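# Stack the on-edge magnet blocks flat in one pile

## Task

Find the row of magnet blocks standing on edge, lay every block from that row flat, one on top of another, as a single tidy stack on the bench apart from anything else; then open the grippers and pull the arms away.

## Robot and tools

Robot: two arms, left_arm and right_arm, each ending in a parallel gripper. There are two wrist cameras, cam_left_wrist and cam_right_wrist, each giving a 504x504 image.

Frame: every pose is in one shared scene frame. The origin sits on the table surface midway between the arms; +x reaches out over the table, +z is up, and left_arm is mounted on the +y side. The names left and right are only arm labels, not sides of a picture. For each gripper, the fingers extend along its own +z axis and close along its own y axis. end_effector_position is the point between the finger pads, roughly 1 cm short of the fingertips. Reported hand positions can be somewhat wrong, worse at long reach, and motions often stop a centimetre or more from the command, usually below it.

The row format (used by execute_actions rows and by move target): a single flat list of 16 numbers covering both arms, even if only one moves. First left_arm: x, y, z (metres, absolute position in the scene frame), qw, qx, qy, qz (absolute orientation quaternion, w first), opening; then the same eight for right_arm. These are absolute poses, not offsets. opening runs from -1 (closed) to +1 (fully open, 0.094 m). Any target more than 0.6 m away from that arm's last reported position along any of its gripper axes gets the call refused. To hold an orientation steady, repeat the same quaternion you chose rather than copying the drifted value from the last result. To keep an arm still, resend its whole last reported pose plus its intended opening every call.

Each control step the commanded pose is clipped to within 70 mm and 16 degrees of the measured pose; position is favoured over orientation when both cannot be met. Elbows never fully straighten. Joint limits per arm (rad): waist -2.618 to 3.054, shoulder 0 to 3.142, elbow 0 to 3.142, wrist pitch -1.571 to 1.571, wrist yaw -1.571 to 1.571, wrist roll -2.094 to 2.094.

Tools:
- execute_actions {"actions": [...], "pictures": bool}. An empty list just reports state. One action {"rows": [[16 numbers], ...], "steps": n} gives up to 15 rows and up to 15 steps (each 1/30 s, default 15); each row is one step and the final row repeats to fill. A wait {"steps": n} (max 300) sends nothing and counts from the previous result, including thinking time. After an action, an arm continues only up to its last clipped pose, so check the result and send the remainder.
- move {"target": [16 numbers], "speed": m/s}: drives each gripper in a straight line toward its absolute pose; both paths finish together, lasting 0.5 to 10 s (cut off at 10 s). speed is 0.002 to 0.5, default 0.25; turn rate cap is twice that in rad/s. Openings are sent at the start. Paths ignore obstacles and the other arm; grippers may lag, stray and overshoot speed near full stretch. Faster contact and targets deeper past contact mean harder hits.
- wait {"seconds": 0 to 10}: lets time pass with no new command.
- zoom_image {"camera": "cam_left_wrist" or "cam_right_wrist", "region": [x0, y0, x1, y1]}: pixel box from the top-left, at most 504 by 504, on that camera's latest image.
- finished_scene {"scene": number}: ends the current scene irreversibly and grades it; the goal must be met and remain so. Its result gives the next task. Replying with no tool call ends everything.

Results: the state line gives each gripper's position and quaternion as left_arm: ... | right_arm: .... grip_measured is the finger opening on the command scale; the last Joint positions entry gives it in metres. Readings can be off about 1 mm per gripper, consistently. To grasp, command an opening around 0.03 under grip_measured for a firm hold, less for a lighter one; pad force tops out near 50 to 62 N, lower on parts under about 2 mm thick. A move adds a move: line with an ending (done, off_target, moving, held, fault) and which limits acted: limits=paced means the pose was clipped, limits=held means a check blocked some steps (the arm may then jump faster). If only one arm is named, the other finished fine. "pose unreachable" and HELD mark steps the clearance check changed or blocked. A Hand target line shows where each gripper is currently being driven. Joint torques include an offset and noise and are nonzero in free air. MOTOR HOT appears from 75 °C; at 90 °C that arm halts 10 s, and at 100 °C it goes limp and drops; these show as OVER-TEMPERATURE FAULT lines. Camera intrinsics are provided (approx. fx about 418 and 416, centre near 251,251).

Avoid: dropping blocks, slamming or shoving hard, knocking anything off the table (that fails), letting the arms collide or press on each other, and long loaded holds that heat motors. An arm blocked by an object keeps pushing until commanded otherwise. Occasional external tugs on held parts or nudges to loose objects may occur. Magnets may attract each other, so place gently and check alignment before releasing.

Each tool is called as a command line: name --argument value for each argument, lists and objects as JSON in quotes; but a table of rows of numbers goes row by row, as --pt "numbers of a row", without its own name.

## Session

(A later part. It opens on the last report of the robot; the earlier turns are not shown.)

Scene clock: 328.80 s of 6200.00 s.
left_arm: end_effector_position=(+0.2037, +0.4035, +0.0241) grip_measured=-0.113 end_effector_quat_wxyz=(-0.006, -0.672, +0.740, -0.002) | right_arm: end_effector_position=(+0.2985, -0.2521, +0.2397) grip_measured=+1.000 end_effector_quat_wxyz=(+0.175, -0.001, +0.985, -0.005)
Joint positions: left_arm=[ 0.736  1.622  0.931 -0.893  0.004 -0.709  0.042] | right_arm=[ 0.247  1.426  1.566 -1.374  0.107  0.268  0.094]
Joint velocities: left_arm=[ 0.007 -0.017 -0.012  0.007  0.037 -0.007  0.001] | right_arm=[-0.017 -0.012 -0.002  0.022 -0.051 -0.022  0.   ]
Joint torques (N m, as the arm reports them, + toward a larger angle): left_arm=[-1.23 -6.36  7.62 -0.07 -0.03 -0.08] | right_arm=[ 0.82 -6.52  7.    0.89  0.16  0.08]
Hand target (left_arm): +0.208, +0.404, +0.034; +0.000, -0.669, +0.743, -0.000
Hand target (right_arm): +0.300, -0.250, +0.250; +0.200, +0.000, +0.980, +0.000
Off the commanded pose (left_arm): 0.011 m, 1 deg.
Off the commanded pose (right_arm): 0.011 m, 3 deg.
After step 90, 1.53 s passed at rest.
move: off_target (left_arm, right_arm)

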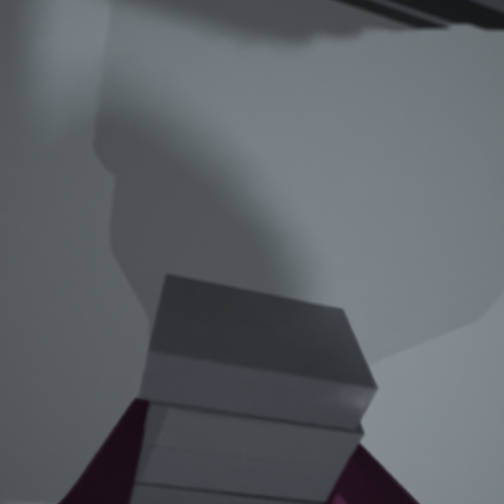

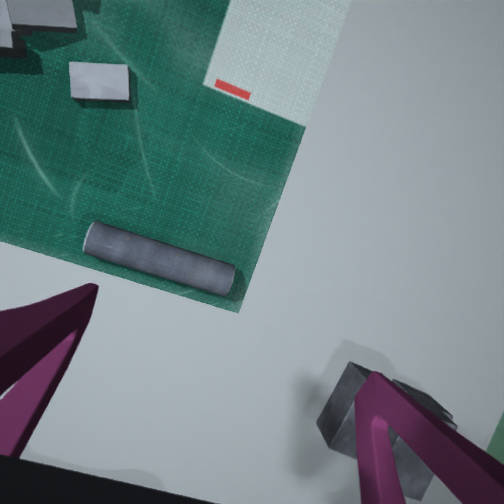

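move --target '[0.208, 0.404, 0.046, 0, -0.669, 0.743, 0, -0.15, 0.30, -0.25, 0.25, 0.2, 0, 0.98, 0, 1]' --speed 0.01

Scene clock: 337.13 s of 6200.00 s.
left_arm: end_effector_position=(+0.2010, +0.4009, +0.0296) grip_measured=-0.113 end_effector_quat_wxyz=(-0.019, -0.672, +0.740, -0.003) | right_arm: end_effector_position=(+0.2985, -0.2521, +0.2397) grip_measured=+1.000 end_effector_quat_wxyz=(+0.175, -0.001, +0.985, -0.005)
Joint positions: left_arm=[ 0.736  1.622  0.955 -0.941  0.004 -0.709  0.042] | right_arm=[ 0.247  1.426  1.566 -1.374  0.107  0.268  0.094]
Joint velocities: left_arm=[-0.002 -0.027 -0.007  0.007  0.037 -0.037 -0.   ] | right_arm=[-0.002 -0.027 -0.007 -0.007  0.007  0.051  0.   ]
Joint torques (N m, as the arm reports them, + toward a larger angle): left_arm=[-1.27 -7.79  8.42 -0.09 -0.02 -0.06] | right_arm=[ 0.83 -6.61  7.05  0.9   0.16  0.08]
Hand target (left_arm): +0.208, +0.404, +0.046; +0.000, -0.669, +0.743, -0.000
Hand target (right_arm): +0.300, -0.250, +0.250; +0.200, +0.000, +0.980, +0.000
Off the commanded pose (left_arm): 0.018 m, 2 deg.
Off the commanded pose (right_arm): 0.011 m, 3 deg.
After step 90, 2.53 s passed at rest.
move: off_target (left_arm, right_arm)

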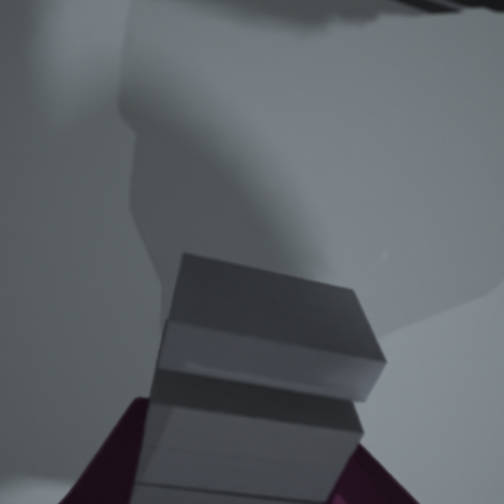

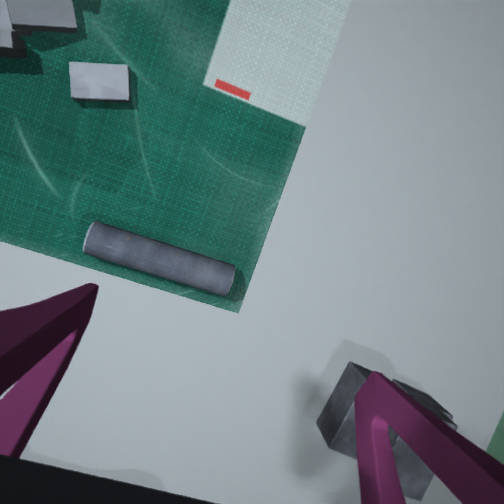

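move --target '[0.208, 0.404, 0.046, 0, -0.669, 0.743, 0, -0.15, 0.31, 0.0, 0.15, 0.430, -0.561, 0.430, 0.561, 1]' --speed 0.2

Scene clock: 357.23 s of 6200.00 s.
left_arm: end_effector_position=(+0.2009, +0.4008, +0.0296) grip_measured=-0.113 end_effector_quat_wxyz=(-0.019, -0.672, +0.740, -0.003) | right_arm: end_effector_position=(+0.3123, -0.0030, +0.1511) grip_measured=+1.000 end_effector_quat_wxyz=(-0.431, +0.560, -0.438, -0.556)
Joint positions: left_arm=[ 0.736  1.622  0.955 -0.942  0.004 -0.709  0.042] | right_arm=[ 0.347  2.061  0.948  1.04  -1.429 -0.068  0.094]
Joint velocities: left_arm=[-0.002 -0.032 -0.002 -0.007 -0.022  0.037  0.001] | right_arm=[-0.007  0.027  0.012  0.154  0.066  0.125  0.   ]
Joint torques (N m, as the arm reports them, + toward a larger angle): left_arm=[-1.24 -7.78  8.3  -0.09 -0.03 -0.06] | right_arm=[ 0.72 -8.12  6.1   1.23 -0.14  0.1 ]
Hand target (left_arm): +0.208, +0.404, +0.045; +0.000, -0.669, +0.743, -0.000
Hand target (right_arm): +0.309, -0.000, +0.152; -0.429, +0.563, -0.431, -0.560
Off the commanded pose (left_arm): 0.018 m, 2 deg.
Off the commanded pose (right_arm): 0.004 m, 1 deg.
After step 90, 10.77 s passed at rest.
move: off_target (left_arm)

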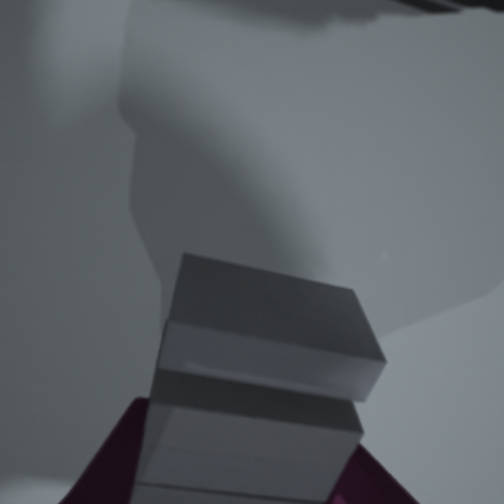

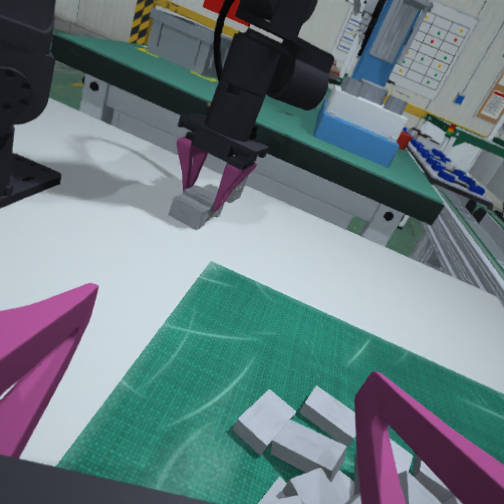

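zoom_image --camera "cam_right_wrist" --region '[150, 120, 290, 260]'

Region (150, 120, 290, 260) of cam_right_wrist's 504x504 image, scaled by 3.600, with more detail than that image has.

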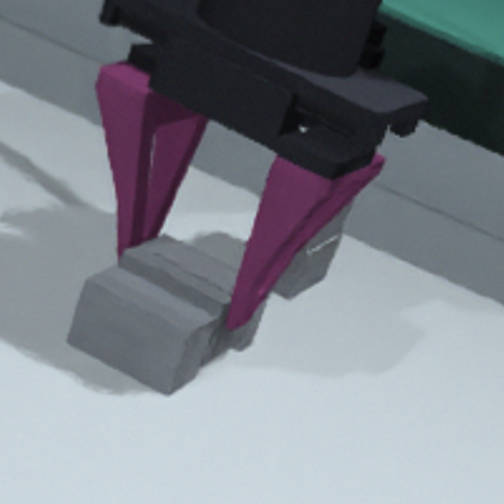

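zoom_image --camera "cam_right_wrist" --region '[130, 0, 370, 240]'

Region (130, 0, 370, 240) of cam_right_wrist's 504x504 image, scaled by 2.100, with more detail than that image has.

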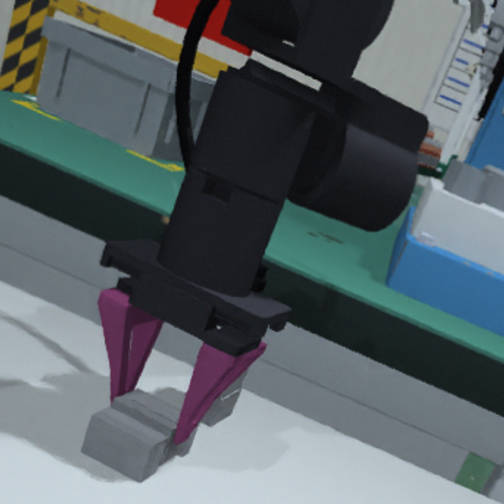

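move --target '[0.208, 0.404, 0.021, 0, -0.669, 0.743, 0, -0.15, 0.31, 0.0, 0.15, 0.430, -0.561, 0.430, 0.561, 1]' --speed 0.02

Scene clock: 478.47 s of 6200.00 s.
left_arm: end_effector_position=(+0.2014, +0.4012, +0.0239) grip_measured=-0.113 end_effector_quat_wxyz=(-0.012, -0.672, +0.740, -0.002) | right_arm: end_effector_position=(+0.3129, -0.0027, +0.1495) grip_measured=+1.000 end_effector_quat_wxyz=(-0.432, +0.558, -0.437, -0.558)
Joint positions: left_arm=[ 0.736  1.622  0.931 -0.904  0.004 -0.709  0.042] | right_arm=[ 0.347  2.08   0.948  1.099 -1.43  -0.028  0.094]
Joint velocities: left_arm=[ 0.007 -0.017  0.007 -0.022 -0.022 -0.022  0.   ] | right_arm=[ 0.007 -0.007  0.002  0.066  0.022  0.007  0.   ]
Joint torques (N m, as the arm reports them, + toward a larger angle): left_arm=[-1.2  -4.56  5.    0.55 -0.02 -0.09] | right_arm=[ 0.65 -8.31  5.92  1.21 -0.11  0.09]
Hand target (left_arm): +0.208, +0.404, +0.021; -0.000, -0.669, +0.743, -0.000
Hand target (right_arm): +0.310, -0.000, +0.150; -0.430, +0.562, -0.431, -0.561
Off the commanded pose (left_arm): 0.008 m, 2 deg.
Off the commanded pose (right_arm): 0.004 m, 1 deg.
After step 90, 117.00 s passed at rest.
move: done

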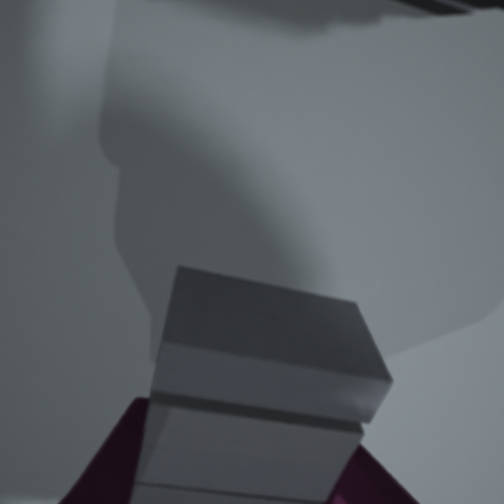

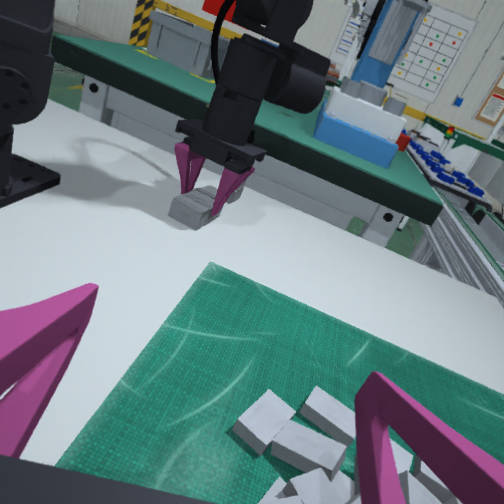

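execute_actions --actions '[{"rows": [[0.208, 0.404, 0.021, 0, -0.669, 0.743, 0, 0.3, 0.31, 0.0, 0.15, 0.430, -0.561, 0.430, 0.561, 1]], "steps": 12}]' --pictures false

move --target '[0.207, 0.402, 0.09, 0.0, 0.052, 0.9986, 0, 1, 0.31, 0.0, 0.15, 0.430, -0.561, 0.430, 0.561, 1]' --speed 0.1

Scene clock: 484.80 s of 6200.00 s.
left_arm: end_effector_position=(+0.2047, +0.4045, +0.0239) grip_measured=+0.298 end_effector_quat_wxyz=(-0.003, -0.672, +0.740, -0.002) | right_arm: end_effector_position=(+0.3129, -0.0026, +0.1505) grip_measured=+1.000 end_effector_quat_wxyz=(-0.433, +0.559, -0.435, -0.557)
Joint positions: left_arm=[ 0.736  1.622  0.931 -0.886  0.004 -0.709  0.061] | right_arm=[ 0.347  2.08   0.948  1.11  -1.43  -0.021  0.094]
Joint velocities: left_arm=[-0.002 -0.012  0.007  0.007  0.051 -0.007  0.   ] | right_arm=[-0.007 -0.002 -0.002  0.051 -0.037  0.022  0.   ]
Joint torques (N m, as the arm reports them, + toward a larger angle): left_arm=[-1.24 -4.59  4.98  0.41 -0.05 -0.08] | right_arm=[ 0.71 -8.19  5.9   1.25 -0.1   0.1 ]
Hand target (left_arm): +0.208, +0.404, +0.021; +0.000, -0.669, +0.743, -0.000
Hand target (right_arm): +0.310, -0.000, +0.150; -0.430, +0.562, -0.430, -0.561
Off the commanded pose (left_arm): 0.004 m, 1 deg.
Off the commanded pose (right_arm): 0.004 m, 1 deg.
Steps of this call (steps 1 to 90: nothing new was sent; then 2.93 s passed at rest; steps 91 to 102: all 12 steps of this action). Readings (end_effector_position):
91: left_arm (+0.2016, +0.4014, +0.0239) | right_arm (+0.3129, -0.0026, +0.1501)
92: left_arm (+0.2022, +0.4020, +0.0239) | right_arm (+0.3129, -0.0026, +0.1501)
94: left_arm (+0.2032, +0.4030, +0.0239) | right_arm (+0.3129, -0.0026, +0.1503)
98: left_arm (+0.2043, +0.4041, +0.0239) | right_arm (+0.3130, -0.0026, +0.1505)
102: the state above

Scene clock: 493.30 s of 6200.00 s.
left_arm: end_effector_position=(+0.2004, +0.3987, +0.0759) grip_measured=+1.000 end_effector_quat_wxyz=(-0.015, +0.042, +0.999, -0.018) | right_arm: end_effector_position=(+0.3130, -0.0026, +0.1508) grip_measured=+1.000 end_effector_quat_wxyz=(-0.433, +0.559, -0.435, -0.557)
Joint positions: left_arm=[ 0.731  1.563  1.089 -1.143  0.003  0.845  0.094] | right_arm=[ 0.347  2.08   0.948  1.112 -1.43  -0.019  0.094]
Joint velocities: left_arm=[-0.002  0.007  0.007 -0.037  0.007  0.051  0.   ] | right_arm=[-0.007 -0.002  0.002 -0.022 -0.066  0.022  0.   ]
Joint torques (N m, as the arm reports them, + toward a larger angle): left_arm=[-1.   -7.26  8.23  0.04 -0.03  0.  ] | right_arm=[ 0.69 -8.14  5.88  1.24 -0.08  0.12]
Hand target (left_arm): +0.207, +0.402, +0.090; -0.000, +0.052, +0.999, -0.000
Hand target (right_arm): +0.310, -0.000, +0.150; -0.430, +0.562, -0.430, -0.561
Off the commanded pose (left_arm): 0.016 m, 3 deg.
Off the commanded pose (right_arm): 0.004 m, 1 deg.
move: off_target (left_arm)

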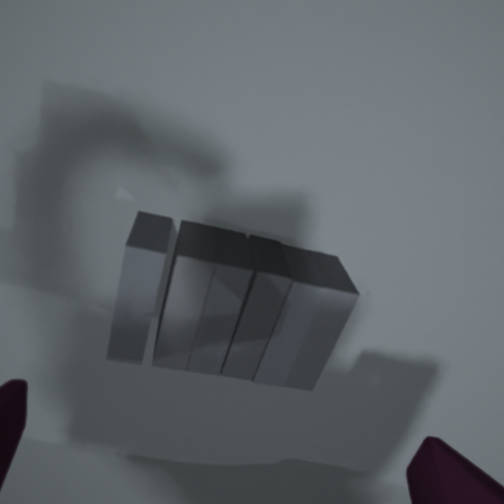

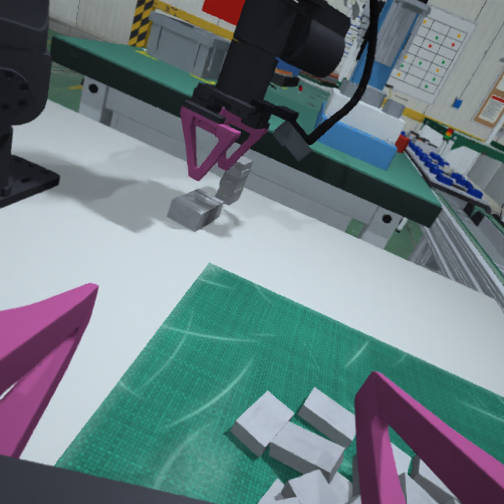

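move --target '[0.205, 0.399, 0.038, 0.0, 0.052, 0.9986, 0, 1, 0.31, 0.0, 0.15, 0.430, -0.561, 0.430, 0.561, 1]' --speed 0.05

Scene clock: 502.90 s of 6200.00 s.
left_arm: end_effector_position=(+0.2001, +0.3985, +0.0395) grip_measured=+1.000 end_effector_quat_wxyz=(-0.004, +0.043, +0.999, -0.006) | right_arm: end_effector_position=(+0.3129, -0.0026, +0.1507) grip_measured=+1.000 end_effector_quat_wxyz=(-0.433, +0.559, -0.435, -0.558)
Joint positions: left_arm=[ 0.731  1.575  0.95  -0.96   0.003  0.847  0.094] | right_arm=[ 0.347  2.08   0.948  1.112 -1.43  -0.019  0.094]
Joint velocities: left_arm=[ 0.012  0.002 -0.002 -0.051  0.007  0.007  0.   ] | right_arm=[-0.002 -0.002 -0.007  0.022 -0.022  0.007  0.   ]
Joint torques (N m, as the arm reports them, + toward a larger angle): left_arm=[-1.33 -4.49  5.45  0.38 -0.03 -0.01] | right_arm=[ 0.69 -8.14  5.86  1.22 -0.09  0.1 ]
Hand target (left_arm): +0.205, +0.399, +0.038; +0.000, +0.052, +0.999, -0.000
Hand target (right_arm): +0.310, -0.000, +0.150; -0.430, +0.561, -0.431, -0.561
Off the commanded pose (left_arm): 0.005 m, 1 deg.
Off the commanded pose (right_arm): 0.004 m, 1 deg.
After step 90, 5.33 s passed at rest.
move: done

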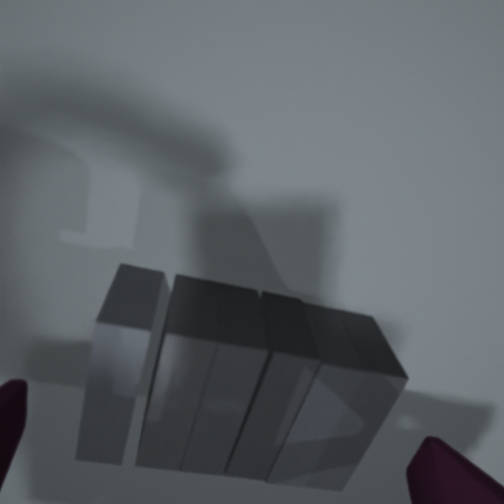

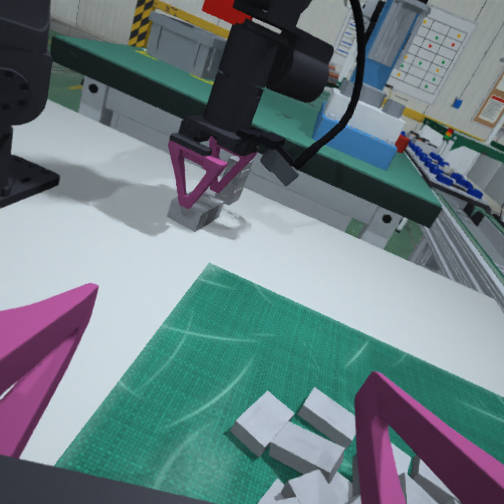

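move --target '[0.205, 0.396, 0.022, 0.0, 0.052, 0.9986, 0, 1, 0.31, 0.0, 0.15, 0.430, -0.561, 0.430, 0.561, 1]' --speed 0.03

execute_actions --actions '[{"rows": [[0.205, 0.396, 0.022, 0.0, 0.052, 0.9986, 0, 0.6, 0.31, 0.0, 0.15, 0.430, -0.561, 0.430, 0.561, 1]], "steps": 12}]'

Scene clock: 510.67 s of 6200.00 s.
left_arm: end_effector_position=(+0.2008, +0.3953, +0.0238) grip_measured=+1.000 end_effector_quat_wxyz=(-0.003, +0.049, +0.999, -0.006) | right_arm: end_effector_position=(+0.3129, -0.0026, +0.1507) grip_measured=+1.000 end_effector_quat_wxyz=(-0.433, +0.559, -0.435, -0.557)
Joint positions: left_arm=[ 0.72   1.594  0.901 -0.891  0.003  0.847  0.094] | right_arm=[ 0.347  2.08   0.948  1.112 -1.43  -0.019  0.094]
Joint velocities: left_arm=[-0.007  0.002 -0.012  0.007  0.007 -0.037  0.   ] | right_arm=[ 0.012  0.002  0.002 -0.022  0.066  0.037  0.   ]
Joint torques (N m, as the arm reports them, + toward a larger angle): left_arm=[-1.01 -4.46  5.18  0.42 -0.03 -0.1 ] | right_arm=[ 0.6  -8.22  5.86  1.21 -0.09  0.11]
Hand target (left_arm): +0.205, +0.396, +0.022; -0.000, +0.052, +0.999, +0.000
Hand target (right_arm): +0.310, -0.000, +0.150; -0.430, +0.562, -0.430, -0.561
Off the commanded pose (left_arm): 0.005 m, 1 deg.
Off the commanded pose (right_arm): 0.004 m, 1 deg.
After step 90, 3.73 s passed at rest.
move: done

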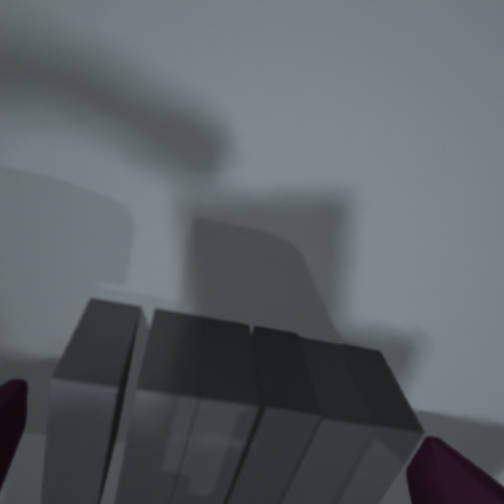

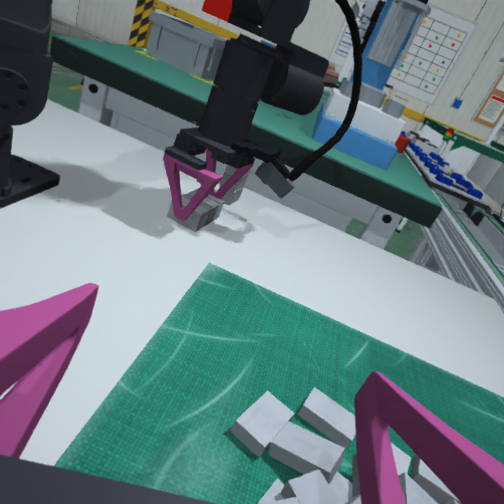

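Scene clock: 511.07 s of 6200.00 s.
left_arm: end_effector_position=(+0.2012, +0.3959, +0.0238) grip_measured=+0.603 end_effector_quat_wxyz=(-0.003, +0.049, +0.999, -0.004) | right_arm: end_effector_position=(+0.3129, -0.0026, +0.1507) grip_measured=+1.000 end_effector_quat_wxyz=(-0.433, +0.559, -0.435, -0.557)
Joint positions: left_arm=[ 0.72   1.594  0.901 -0.888  0.002  0.847  0.075] | right_arm=[ 0.347  2.08   0.948  1.112 -1.43  -0.019  0.094]
Joint velocities: left_arm=[-0.012 -0.012  0.002 -0.007  0.037 -0.022  0.001] | right_arm=[-0.017 -0.002  0.002 -0.022 -0.022  0.007  0.   ]
Joint torques (N m, as the arm reports them, + toward a larger angle): left_arm=[-0.99 -4.45  5.18  0.4  -0.01 -0.08] | right_arm=[ 0.67 -8.16  5.81  1.21 -0.08  0.11]
Hand target (left_arm): +0.205, +0.396, +0.022; +0.000, +0.052, +0.999, +0.000
Hand target (right_arm): +0.310, -0.000, +0.150; -0.430, +0.562, -0.430, -0.561
Off the commanded pose (left_arm): 0.004 m, 1 deg.
Off the commanded pose (right_arm): 0.004 m, 1 deg.
Steps of this call (steps 1 to 12: all 12 steps of this action). Readings (end_effector_position):
1: left_arm (+0.2009, +0.3954, +0.0238) | right_arm (+0.3129, -0.0026, +0.1507)
2: left_arm (+0.2010, +0.3954, +0.0238) | right_arm (+0.3129, -0.0026, +0.1507)
4: left_arm (+0.2011, +0.3957, +0.0238) | right_arm (+0.3129, -0.0026, +0.1507)
8: left_arm (+0.2012, +0.3959, +0.0238) | right_arm (+0.3129, -0.0026, +0.1507)
12: the state above

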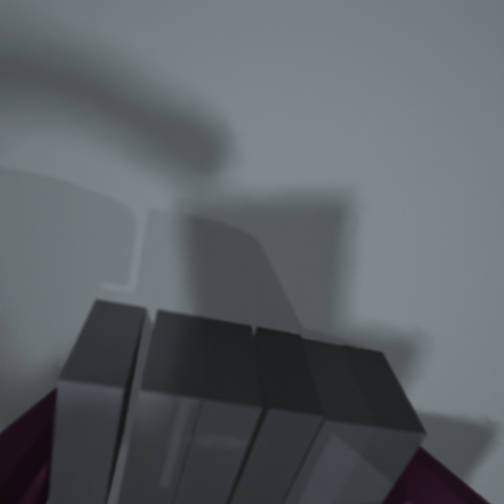

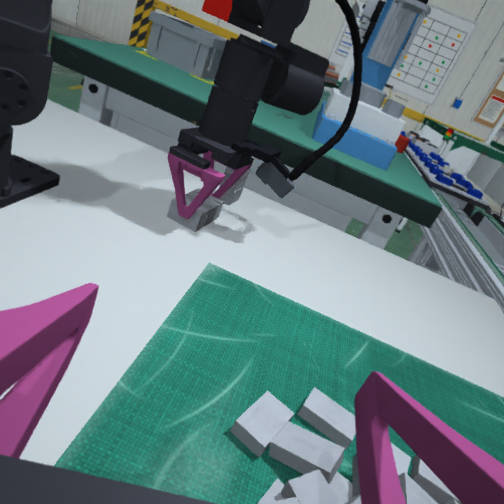

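execute_actions --actions '[{"rows": [[0.205, 0.396, 0.022, 0.0, 0.052, 0.9986, 0, 0.55, 0.31, 0.0, 0.15, 0.430, -0.561, 0.430, 0.561, 1],[0.205, 0.396, 0.022, 0.0, 0.052, 0.9986, 0, 0.53, 0.31, 0.0, 0.15, 0.430, -0.561, 0.430, 0.561, 1],[0.205, 0.396, 0.022, 0.0, 0.052, 0.9986, 0, 0.51, 0.31, 0.0, 0.15, 0.430, -0.561, 0.430, 0.561, 1],[0.205, 0.396, 0.022, 0.0, 0.052, 0.9986, 0, 0.49, 0.31, 0.0, 0.15, 0.430, -0.561, 0.430, 0.561, 1],[0.205, 0.396, 0.022, 0.0, 0.052, 0.9986, 0, 0.47, 0.31, 0.0, 0.15, 0.430, -0.561, 0.430, 0.561, 1],[0.205, 0.396, 0.022, 0.0, 0.052, 0.9986, 0, 0.45, 0.31, 0.0, 0.15, 0.430, -0.561, 0.430, 0.561, 1],[0.205, 0.396, 0.022, 0.0, 0.052, 0.9986, 0, 0.43, 0.31, 0.0, 0.15, 0.430, -0.561, 0.430, 0.561, 1],[0.205, 0.396, 0.022, 0.0, 0.052, 0.9986, 0, 0.41, 0.31, 0.0, 0.15, 0.430, -0.561, 0.430, 0.561, 1],[0.205, 0.396, 0.022, 0.0, 0.052, 0.9986, 0, 0.39, 0.31, 0.0, 0.15, 0.430, -0.561, 0.430, 0.561, 1],[0.205, 0.396, 0.022, 0.0, 0.052, 0.9986, 0, 0.37, 0.31, 0.0, 0.15, 0.430, -0.561, 0.430, 0.561, 1],[0.205, 0.396, 0.022, 0.0, 0.052, 0.9986, 0, 0.35, 0.31, 0.0, 0.15, 0.430, -0.561, 0.430, 0.561, 1],[0.205, 0.396, 0.022, 0.0, 0.052, 0.9986, 0, 0.33, 0.31, 0.0, 0.15, 0.430, -0.561, 0.430, 0.561, 1],[0.205, 0.396, 0.022, 0.0, 0.052, 0.9986, 0, 0.31, 0.31, 0.0, 0.15, 0.430, -0.561, 0.430, 0.561, 1],[0.205, 0.396, 0.022, 0.0, 0.052, 0.9986, 0, 0.29, 0.31, 0.0, 0.15, 0.430, -0.561, 0.430, 0.561, 1],[0.205, 0.396, 0.022, 0.0, 0.052, 0.9986, 0, 0.27, 0.31, 0.0, 0.15, 0.430, -0.561, 0.430, 0.561, 1]], "steps": 15}]'

Scene clock: 522.77 s of 6200.00 s.
left_arm: end_effector_position=(+0.2014, +0.3963, +0.0238) grip_measured=+0.425 end_effector_quat_wxyz=(-0.002, +0.049, +0.999, -0.003) | right_arm: end_effector_position=(+0.3130, -0.0026, +0.1508) grip_measured=+1.000 end_effector_quat_wxyz=(-0.434, +0.559, -0.435, -0.557)
Joint positions: left_arm=[ 0.72   1.594  0.901 -0.886  0.001  0.846  0.067] | right_arm=[ 0.347  2.08   0.948  1.112 -1.43  -0.019  0.094]
Joint velocities: left_arm=[ 0.007 -0.002 -0.007  0.081  0.022  0.007 -0.001] | right_arm=[ 0.002 -0.002 -0.002 -0.022  0.007  0.022  0.   ]
Joint torques (N m, as the arm reports them, + toward a larger angle): left_arm=[-1.01 -4.49  5.29  0.38 -0.03 -0.07] | right_arm=[ 0.69 -8.15  5.91  1.23 -0.09  0.12]
Hand target (left_arm): +0.205, +0.396, +0.022; -0.000, +0.052, +0.999, -0.000
Hand target (right_arm): +0.310, -0.000, +0.150; -0.430, +0.562, -0.430, -0.561
Off the commanded pose (left_arm): 0.004 m, 1 deg.
Off the commanded pose (right_arm): 0.004 m, 1 deg.
Steps of this call (steps 1 to 90: nothing new was sent; then 8.20 s passed at rest; steps 91 to 105: all 15 steps of this action). Readings (end_effector_position):
91: left_arm (+0.2012, +0.3960, +0.0238) | right_arm (+0.3129, -0.0026, +0.1507)
92: left_arm (+0.2012, +0.3961, +0.0238) | right_arm (+0.3130, -0.0026, +0.1508)
94: left_arm (+0.2014, +0.3963, +0.0238) | right_arm (+0.3129, -0.0026, +0.1507)
98: left_arm (+0.2014, +0.3963, +0.0238) | right_arm (+0.3130, -0.0026, +0.1508)
105: the state above

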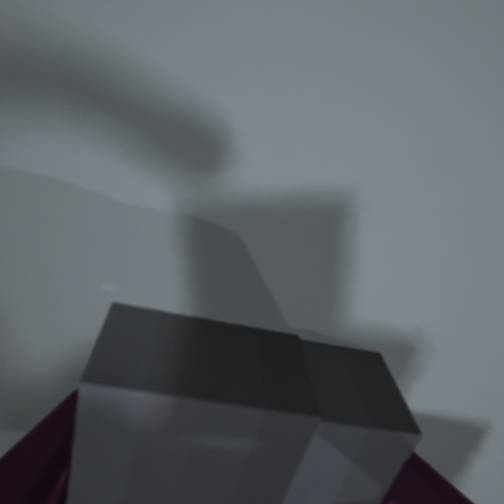

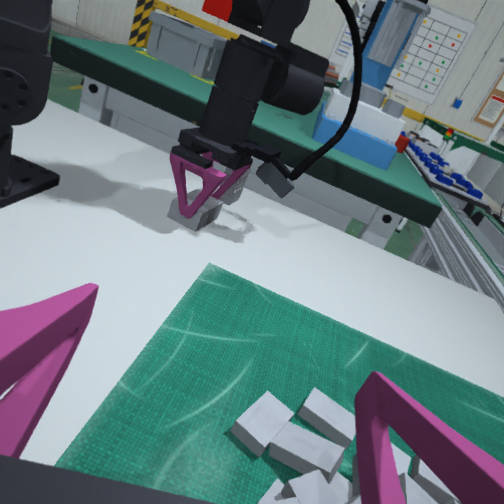

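execute_actions --actions '[{"rows": [[0.205, 0.396, 0.022, 0.0, 0.052, 0.9986, 0, 0.37, 0.31, 0.0, 0.15, 0.430, -0.561, 0.430, 0.561, 1]], "steps": 6}]' --pictures false

Scene clock: 525.27 s of 6200.00 s.
left_arm: end_effector_position=(+0.2014, +0.3963, +0.0238) grip_measured=+0.425 end_effector_quat_wxyz=(-0.002, +0.049, +0.999, -0.003) | right_arm: end_effector_position=(+0.3129, -0.0026, +0.1507) grip_measured=+1.000 end_effector_quat_wxyz=(-0.433, +0.559, -0.435, -0.557)
Joint positions: left_arm=[ 0.72   1.594  0.901 -0.886  0.001  0.846  0.067] | right_arm=[ 0.347  2.08   0.948  1.112 -1.43  -0.019  0.094]
Joint velocities: left_arm=[ 0.002 -0.007  0.012  0.037 -0.022 -0.022  0.   ] | right_arm=[ 0.002 -0.012 -0.017 -0.037 -0.007 -0.022  0.   ]
Joint torques (N m, as the arm reports them, + toward a larger angle): left_arm=[-1.08 -4.53  5.22  0.39  0.01 -0.07] | right_arm=[ 0.7  -8.17  5.82  1.21 -0.1   0.1 ]
Hand target (left_arm): +0.205, +0.396, +0.022; +0.000, +0.052, +0.999, -0.000
Hand target (right_arm): +0.310, -0.000, +0.150; -0.430, +0.562, -0.431, -0.561
Off the commanded pose (left_arm): 0.004 m, 1 deg.
Off the commanded pose (right_arm): 0.004 m, 1 deg.
Steps of this call (steps 1 to 69: nothing new was sent; steps 70 to 75: all 6 steps of this action). Readings (end_effector_position):
70: left_arm (+0.2014, +0.3963, +0.0238) | right_arm (+0.3130, -0.0026, +0.1508)
71: left_arm (+0.2014, +0.3963, +0.0238) | right_arm (+0.3129, -0.0026, +0.1507)
73: left_arm (+0.2014, +0.3963, +0.0238) | right_arm (+0.3129, -0.0026, +0.1507)
75: the state above

move --target '[0.205, 0.396, 0.06, 0.0, 0.052, 0.9986, 0, 0.385, 0.31, 0.0, 0.15, 0.430, -0.561, 0.430, 0.561, 1]' --speed 0.04

Scene clock: 533.07 s of 6200.00 s.
left_arm: end_effector_position=(+0.1945, +0.3899, +0.0402) grip_measured=+0.425 end_effector_quat_wxyz=(-0.021, +0.049, +0.998, -0.023) | right_arm: end_effector_position=(+0.3130, -0.0026, +0.1508) grip_measured=+1.000 end_effector_quat_wxyz=(-0.434, +0.559, -0.435, -0.557)
Joint positions: left_arm=[ 0.72   1.582  0.958 -1.009  0.001  0.846  0.067] | right_arm=[ 0.347  2.08   0.948  1.112 -1.43  -0.019  0.094]
Joint velocities: left_arm=[-0.022 -0.002  0.012  0.051 -0.081  0.066  0.   ] | right_arm=[ 0.012 -0.007  0.002 -0.037 -0.022  0.066  0.   ]
Joint torques (N m, as the arm reports them, + toward a larger angle): left_arm=[-1.07 -8.21  9.11 -0.06 -0.01 -0.06] | right_arm=[ 0.62 -8.11  5.9   1.22 -0.09  0.11]
Hand target (left_arm): +0.205, +0.396, +0.060; +0.000, +0.052, +0.999, -0.000
Hand target (right_arm): +0.310, -0.000, +0.150; -0.430, +0.562, -0.430, -0.561
Off the commanded pose (left_arm): 0.023 m, 4 deg.
Off the commanded pose (right_arm): 0.004 m, 1 deg.
After step 90, 3.43 s passed at rest.
move: off_target (left_arm)

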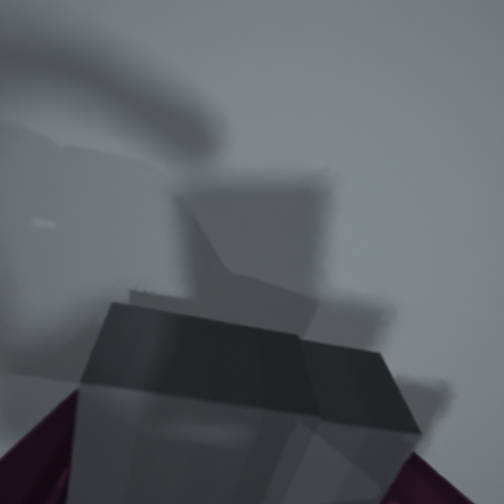

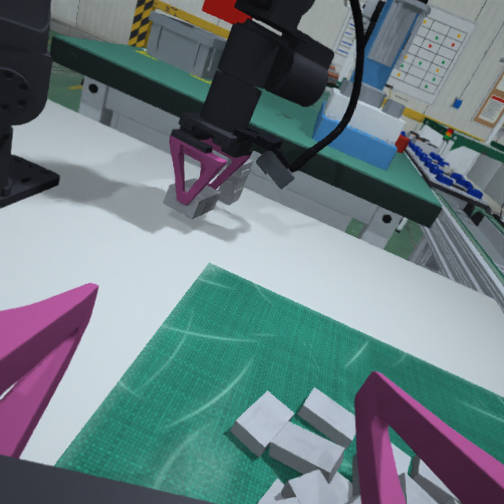

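move --target '[0.30, 0.255, 0.09, 0.0, 0.682, 0.731, 0, 0.385, 0.31, -0.05, 0.17, 0.430, -0.561, 0.430, 0.561, 1]' --speed 0.08

Scene clock: 545.53 s of 6200.00 s.
left_arm: end_effector_position=(+0.2927, +0.2576, +0.0757) grip_measured=+0.424 end_effector_quat_wxyz=(-0.012, +0.675, +0.738, -0.007) | right_arm: end_effector_position=(+0.3124, -0.0453, +0.1602) grip_measured=+1.000 end_effector_quat_wxyz=(-0.426, +0.559, -0.433, -0.564)
Joint positions: left_arm=[ 0.079  1.638  1.166 -1.126 -0.009  1.59   0.067] | right_arm=[ 0.239  2.023  0.9    1.112 -1.556 -0.     0.094]
Joint velocities: left_arm=[-0.027  0.002  0.002 -0.007  0.007  0.007 -0.001] | right_arm=[-0.012  0.002 -0.022  0.007 -0.051 -0.022  0.   ]
Joint torques (N m, as the arm reports them, + toward a larger angle): left_arm=[-1.04 -6.58  9.69 -0.02  0.    0.04] | right_arm=[ -0.88 -11.05   4.68   0.99  -0.09   0.12]
Hand target (left_arm): +0.301, +0.255, +0.090; -0.002, +0.682, +0.732, +0.005
Hand target (right_arm): +0.310, -0.050, +0.169; -0.430, +0.561, -0.430, -0.561
Off the commanded pose (left_arm): 0.016 m, 2 deg.
Off the commanded pose (right_arm): 0.011 m, 1 deg.
After step 90, 0.37 s passed at rest.
move: off_target (left_arm, right_arm)

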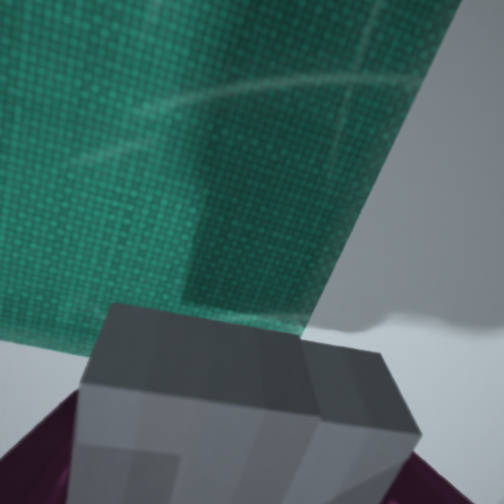

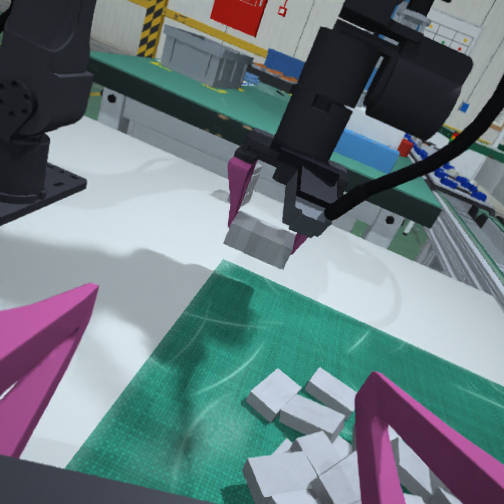

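move --target '[0.322, 0.253, 0.05, 0.0, 0.682, 0.731, 0, 0.385, 0.31, -0.05, 0.17, 0.430, -0.561, 0.430, 0.561, 1]' --speed 0.04

Scene clock: 559.27 s of 6200.00 s.
left_arm: end_effector_position=(+0.3098, +0.2569, +0.0394) grip_measured=+0.424 end_effector_quat_wxyz=(-0.019, +0.679, +0.734, -0.015) | right_arm: end_effector_position=(+0.3123, -0.0453, +0.1602) grip_measured=+1.000 end_effector_quat_wxyz=(-0.426, +0.559, -0.433, -0.564)
Joint positions: left_arm=[ 0.071  1.761  1.155 -1.013 -0.009  1.593  0.067] | right_arm=[ 0.239  2.023  0.9    1.112 -1.557  0.     0.094]
Joint velocities: left_arm=[-0.002 -0.007 -0.007 -0.007  0.007  0.007  0.   ] | right_arm=[-0.007  0.002  0.002 -0.051  0.007 -0.051  0.   ]
Joint torques (N m, as the arm reports them, + toward a larger angle): left_arm=[-1.11 -7.75  7.71  0.22  0.09 -0.04] | right_arm=[ -0.87 -11.12   4.62   0.98  -0.08   0.12]
Hand target (left_arm): +0.322, +0.253, +0.050; +0.000, +0.682, +0.731, -0.000
Hand target (right_arm): +0.310, -0.050, +0.170; -0.430, +0.561, -0.430, -0.561
Off the commanded pose (left_arm): 0.017 m, 3 deg.
Off the commanded pose (right_arm): 0.011 m, 1 deg.
After step 90, 9.40 s passed at rest.
move: off_target (left_arm, right_arm)

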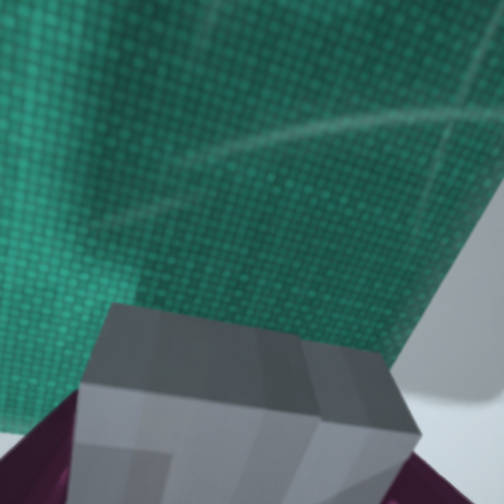

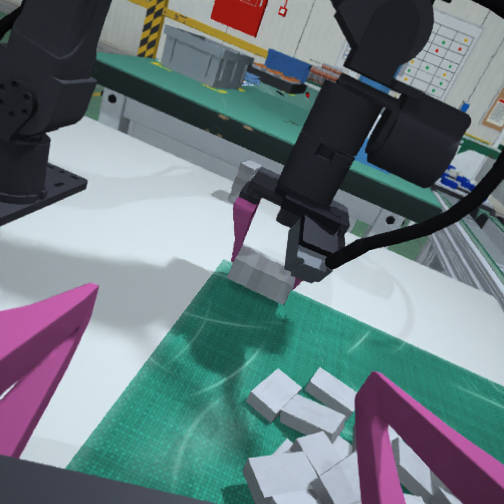

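move --target '[0.332, 0.252, 0.04, 0.0, 0.682, 0.731, 0, 0.385, 0.31, -0.05, 0.17, 0.430, -0.561, 0.430, 0.561, 1]' --speed 0.02

Scene clock: 567.07 s of 6200.00 s.
left_arm: end_effector_position=(+0.3151, +0.2557, +0.0273) grip_measured=+0.424 end_effector_quat_wxyz=(-0.022, +0.680, +0.733, -0.018) | right_arm: end_effector_position=(+0.3122, -0.0454, +0.1602) grip_measured=+1.000 end_effector_quat_wxyz=(-0.426, +0.560, -0.432, -0.565)
Joint positions: left_arm=[ 0.065  1.804  1.156 -0.979 -0.009  1.59   0.067] | right_arm=[ 0.239  2.023  0.9    1.112 -1.557  0.     0.094]
Joint velocities: left_arm=[-0.017 -0.002  0.012 -0.007 -0.022  0.066 -0.002] | right_arm=[ 0.007  0.002 -0.007 -0.051 -0.081 -0.022  0.   ]
Joint torques (N m, as the arm reports them, + toward a larger angle): left_arm=[-1.12 -7.7   9.08  0.2   0.08 -0.09] | right_arm=[ -0.89 -11.14   4.61   1.02  -0.07   0.09]
Hand target (left_arm): +0.331, +0.252, +0.040; +0.000, +0.682, +0.731, -0.000
Hand target (right_arm): +0.310, -0.050, +0.170; -0.430, +0.561, -0.430, -0.561
Off the commanded pose (left_arm): 0.022 m, 3 deg.
Off the commanded pose (right_arm): 0.011 m, 1 deg.
After step 90, 3.13 s passed at rest.
move: off_target (left_arm, right_arm)

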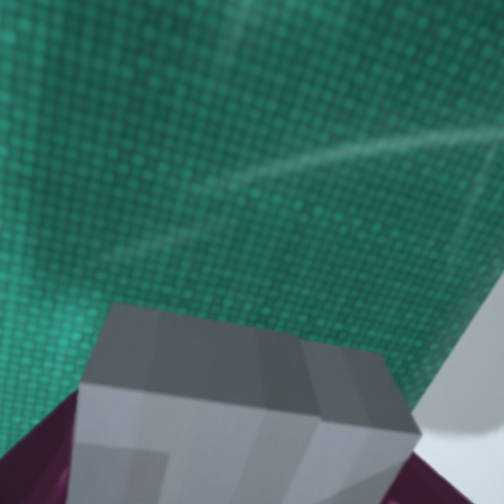

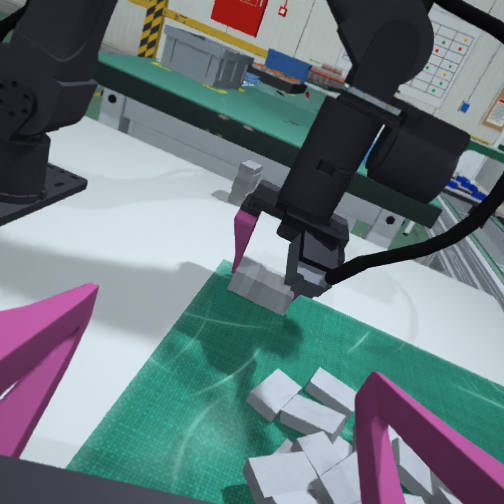

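move --target '[0.332, 0.252, 0.033, 0.0, 0.682, 0.731, 0, 0.385, 0.31, -0.05, 0.17, 0.430, -0.561, 0.430, 0.561, 1]' --speed 0.01

Scene clock: 573.63 s of 6200.00 s.
left_arm: end_effector_position=(+0.3148, +0.2557, +0.0253) grip_measured=+0.424 end_effector_quat_wxyz=(-0.023, +0.680, +0.733, -0.020) | right_arm: end_effector_position=(+0.3122, -0.0454, +0.1602) grip_measured=+1.000 end_effector_quat_wxyz=(-0.426, +0.560, -0.432, -0.565)
Joint positions: left_arm=[ 0.065  1.81   1.154 -0.975 -0.009  1.59   0.067] | right_arm=[ 0.239  2.023  0.9    1.112 -1.557  0.     0.094]
Joint velocities: left_arm=[ 0.002  0.002  0.002  0.007  0.007 -0.037 -0.   ] | right_arm=[-0.007 -0.012 -0.022  0.022  0.022 -0.051  0.   ]
Joint torques (N m, as the arm reports them, + toward a larger angle): left_arm=[-0.99 -7.41  7.77  0.4   0.06 -0.1 ] | right_arm=[ -0.87 -11.18   4.55   1.    -0.11   0.12]
Hand target (left_arm): +0.332, +0.252, +0.033; +0.000, +0.682, +0.731, -0.000
Hand target (right_arm): +0.310, -0.050, +0.170; -0.430, +0.561, -0.430, -0.561
Off the commanded pose (left_arm): 0.019 m, 4 deg.
Off the commanded pose (right_arm): 0.011 m, 1 deg.
After step 90, 0.47 s passed at rest.
move: off_target (left_arm, right_arm)

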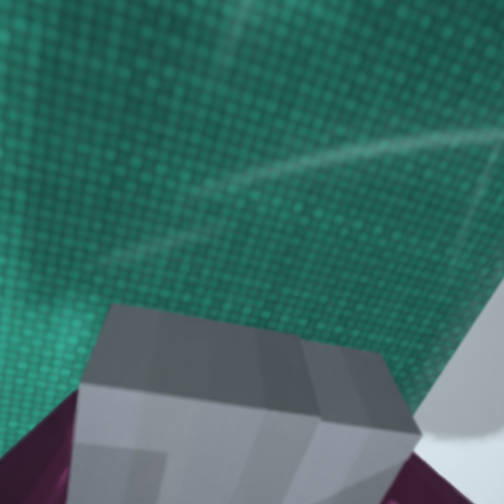

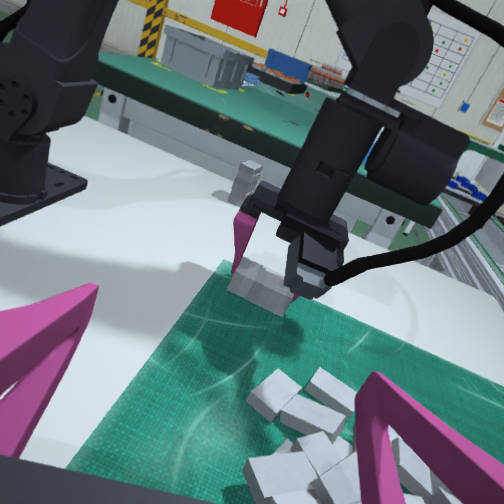

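move --target '[0.326, 0.253, 0.028, 0.012, 0.682, 0.731, 0.011, 0.385, 0.31, -0.05, 0.17, 0.430, -0.561, 0.430, 0.561, 1]' --speed 0.01

Scene clock: 588.43 s of 6200.00 s.
left_arm: end_effector_position=(+0.3141, +0.2556, +0.0240) grip_measured=+0.424 end_effector_quat_wxyz=(-0.013, +0.680, +0.733, -0.008) | right_arm: end_effector_position=(+0.3122, -0.0454, +0.1602) grip_measured=+1.000 end_effector_quat_wxyz=(-0.426, +0.560, -0.432, -0.565)
Joint positions: left_arm=[ 0.065  1.783  1.116 -0.934 -0.009  1.59   0.067] | right_arm=[ 0.239  2.023  0.9    1.112 -1.557  0.     0.094]
Joint velocities: left_arm=[ 0.007  0.007  0.002  0.037 -0.037  0.022  0.   ] | right_arm=[-0.007  0.007  0.002 -0.051  0.022 -0.007  0.   ]
Joint torques (N m, as the arm reports them, + toward a larger angle): left_arm=[-0.46 -8.18  4.91  0.65  0.11 -0.04] | right_arm=[ -0.96 -11.2    4.62   1.    -0.09   0.1 ]
Hand target (left_arm): +0.326, +0.253, +0.028; +0.012, +0.682, +0.731, +0.010
Hand target (right_arm): +0.310, -0.050, +0.170; -0.430, +0.561, -0.430, -0.561
Off the commanded pose (left_arm): 0.013 m, 4 deg.
Off the commanded pose (right_arm): 0.011 m, 1 deg.
After step 90, 6.90 s passed at rest.
move: off_target (left_arm, right_arm)

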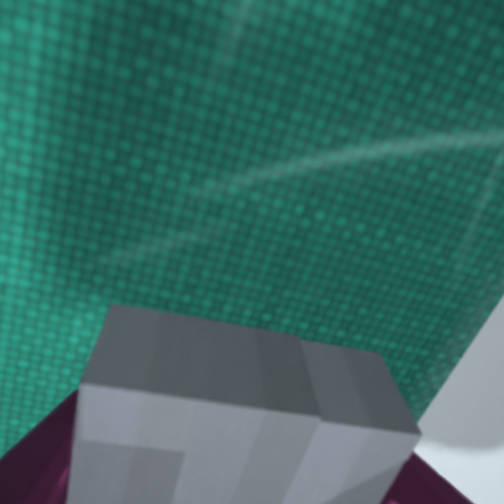

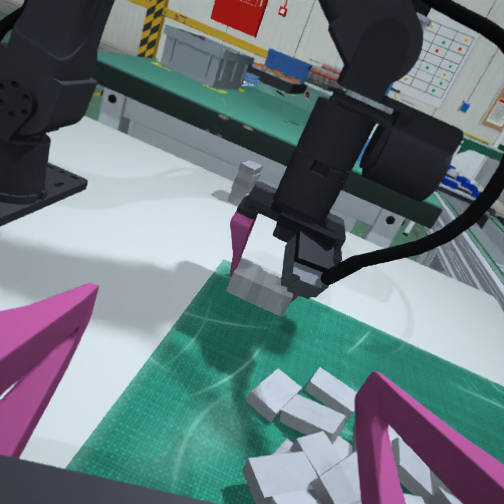

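execute_actions --actions '[{"rows": [[0.318, 0.255, 0.024, 0.0, 0.682, 0.731, 0.0, 0.46, 0.31, -0.05, 0.17, 0.430, -0.561, 0.430, 0.561, 1],[0.318, 0.255, 0.024, 0.0, 0.682, 0.731, 0.0, 0.5, 0.31, -0.05, 0.17, 0.430, -0.561, 0.430, 0.561, 1],[0.318, 0.255, 0.024, 0.0, 0.682, 0.731, 0.0, 0.55, 0.31, -0.05, 0.17, 0.430, -0.561, 0.430, 0.561, 1],[0.318, 0.255, 0.024, 0.0, 0.682, 0.731, 0.0, 0.6, 0.31, -0.05, 0.17, 0.430, -0.561, 0.430, 0.561, 1],[0.318, 0.255, 0.024, 0.0, 0.682, 0.731, 0.0, 0.7, 0.31, -0.05, 0.17, 0.430, -0.561, 0.430, 0.561, 1],[0.318, 0.255, 0.024, 0.0, 0.682, 0.731, 0.0, 0.8, 0.31, -0.05, 0.17, 0.430, -0.561, 0.430, 0.561, 1]], "steps": 15}]'

Scene clock: 593.67 s of 6200.00 s.
left_arm: end_effector_position=(+0.3145, +0.2556, +0.0214) grip_measured=+0.797 end_effector_quat_wxyz=(-0.011, +0.681, +0.733, -0.006) | right_arm: end_effector_position=(+0.3122, -0.0454, +0.1602) grip_measured=+1.000 end_effector_quat_wxyz=(-0.426, +0.560, -0.432, -0.565)
Joint positions: left_arm=[ 0.065  1.783  1.104 -0.916 -0.009  1.592  0.084] | right_arm=[ 0.239  2.023  0.9    1.112 -1.557  0.     0.094]
Joint velocities: left_arm=[-0.027 -0.012  0.002 -0.007 -0.022 -0.007 -0.   ] | right_arm=[-0.022  0.002 -0.032 -0.051  0.022  0.007  0.   ]
Joint torques (N m, as the arm reports them, + toward a larger angle): left_arm=[ 0.12 -7.58  5.15  0.29  0.04  0.  ] | right_arm=[ -0.88 -11.19   4.61   0.99  -0.08   0.12]
Hand target (left_arm): +0.318, +0.255, +0.024; -0.000, +0.682, +0.731, -0.000
Hand target (right_arm): +0.310, -0.050, +0.170; -0.430, +0.561, -0.430, -0.561
Off the commanded pose (left_arm): 0.004 m, 1 deg.
Off the commanded pose (right_arm): 0.011 m, 1 deg.
Steps of this call (steps 1 to 90: nothing new was sent; then 1.73 s passed at rest; steps 91 to 105: all 15 steps of this action). Readings (end_effector_position):
91: left_arm (+0.3139, +0.2556, +0.0238) | right_arm (+0.3122, -0.0454, +0.1602)
92: left_arm (+0.3141, +0.2556, +0.0235) | right_arm (+0.3122, -0.0454, +0.1602)
94: left_arm (+0.3136, +0.2555, +0.0222) | right_arm (+0.3122, -0.0454, +0.1602)
98: left_arm (+0.3134, +0.2555, +0.0214) | right_arm (+0.3122, -0.0454, +0.1602)
105: the state above

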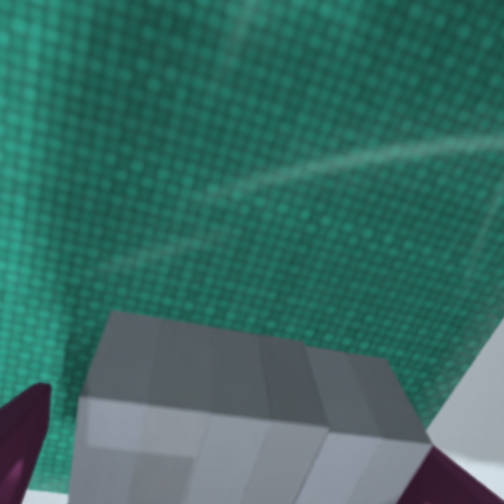

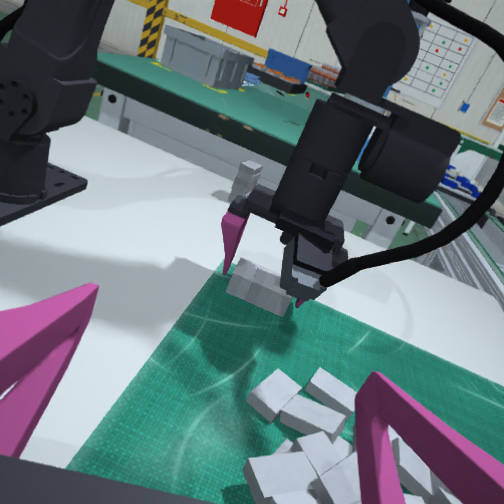

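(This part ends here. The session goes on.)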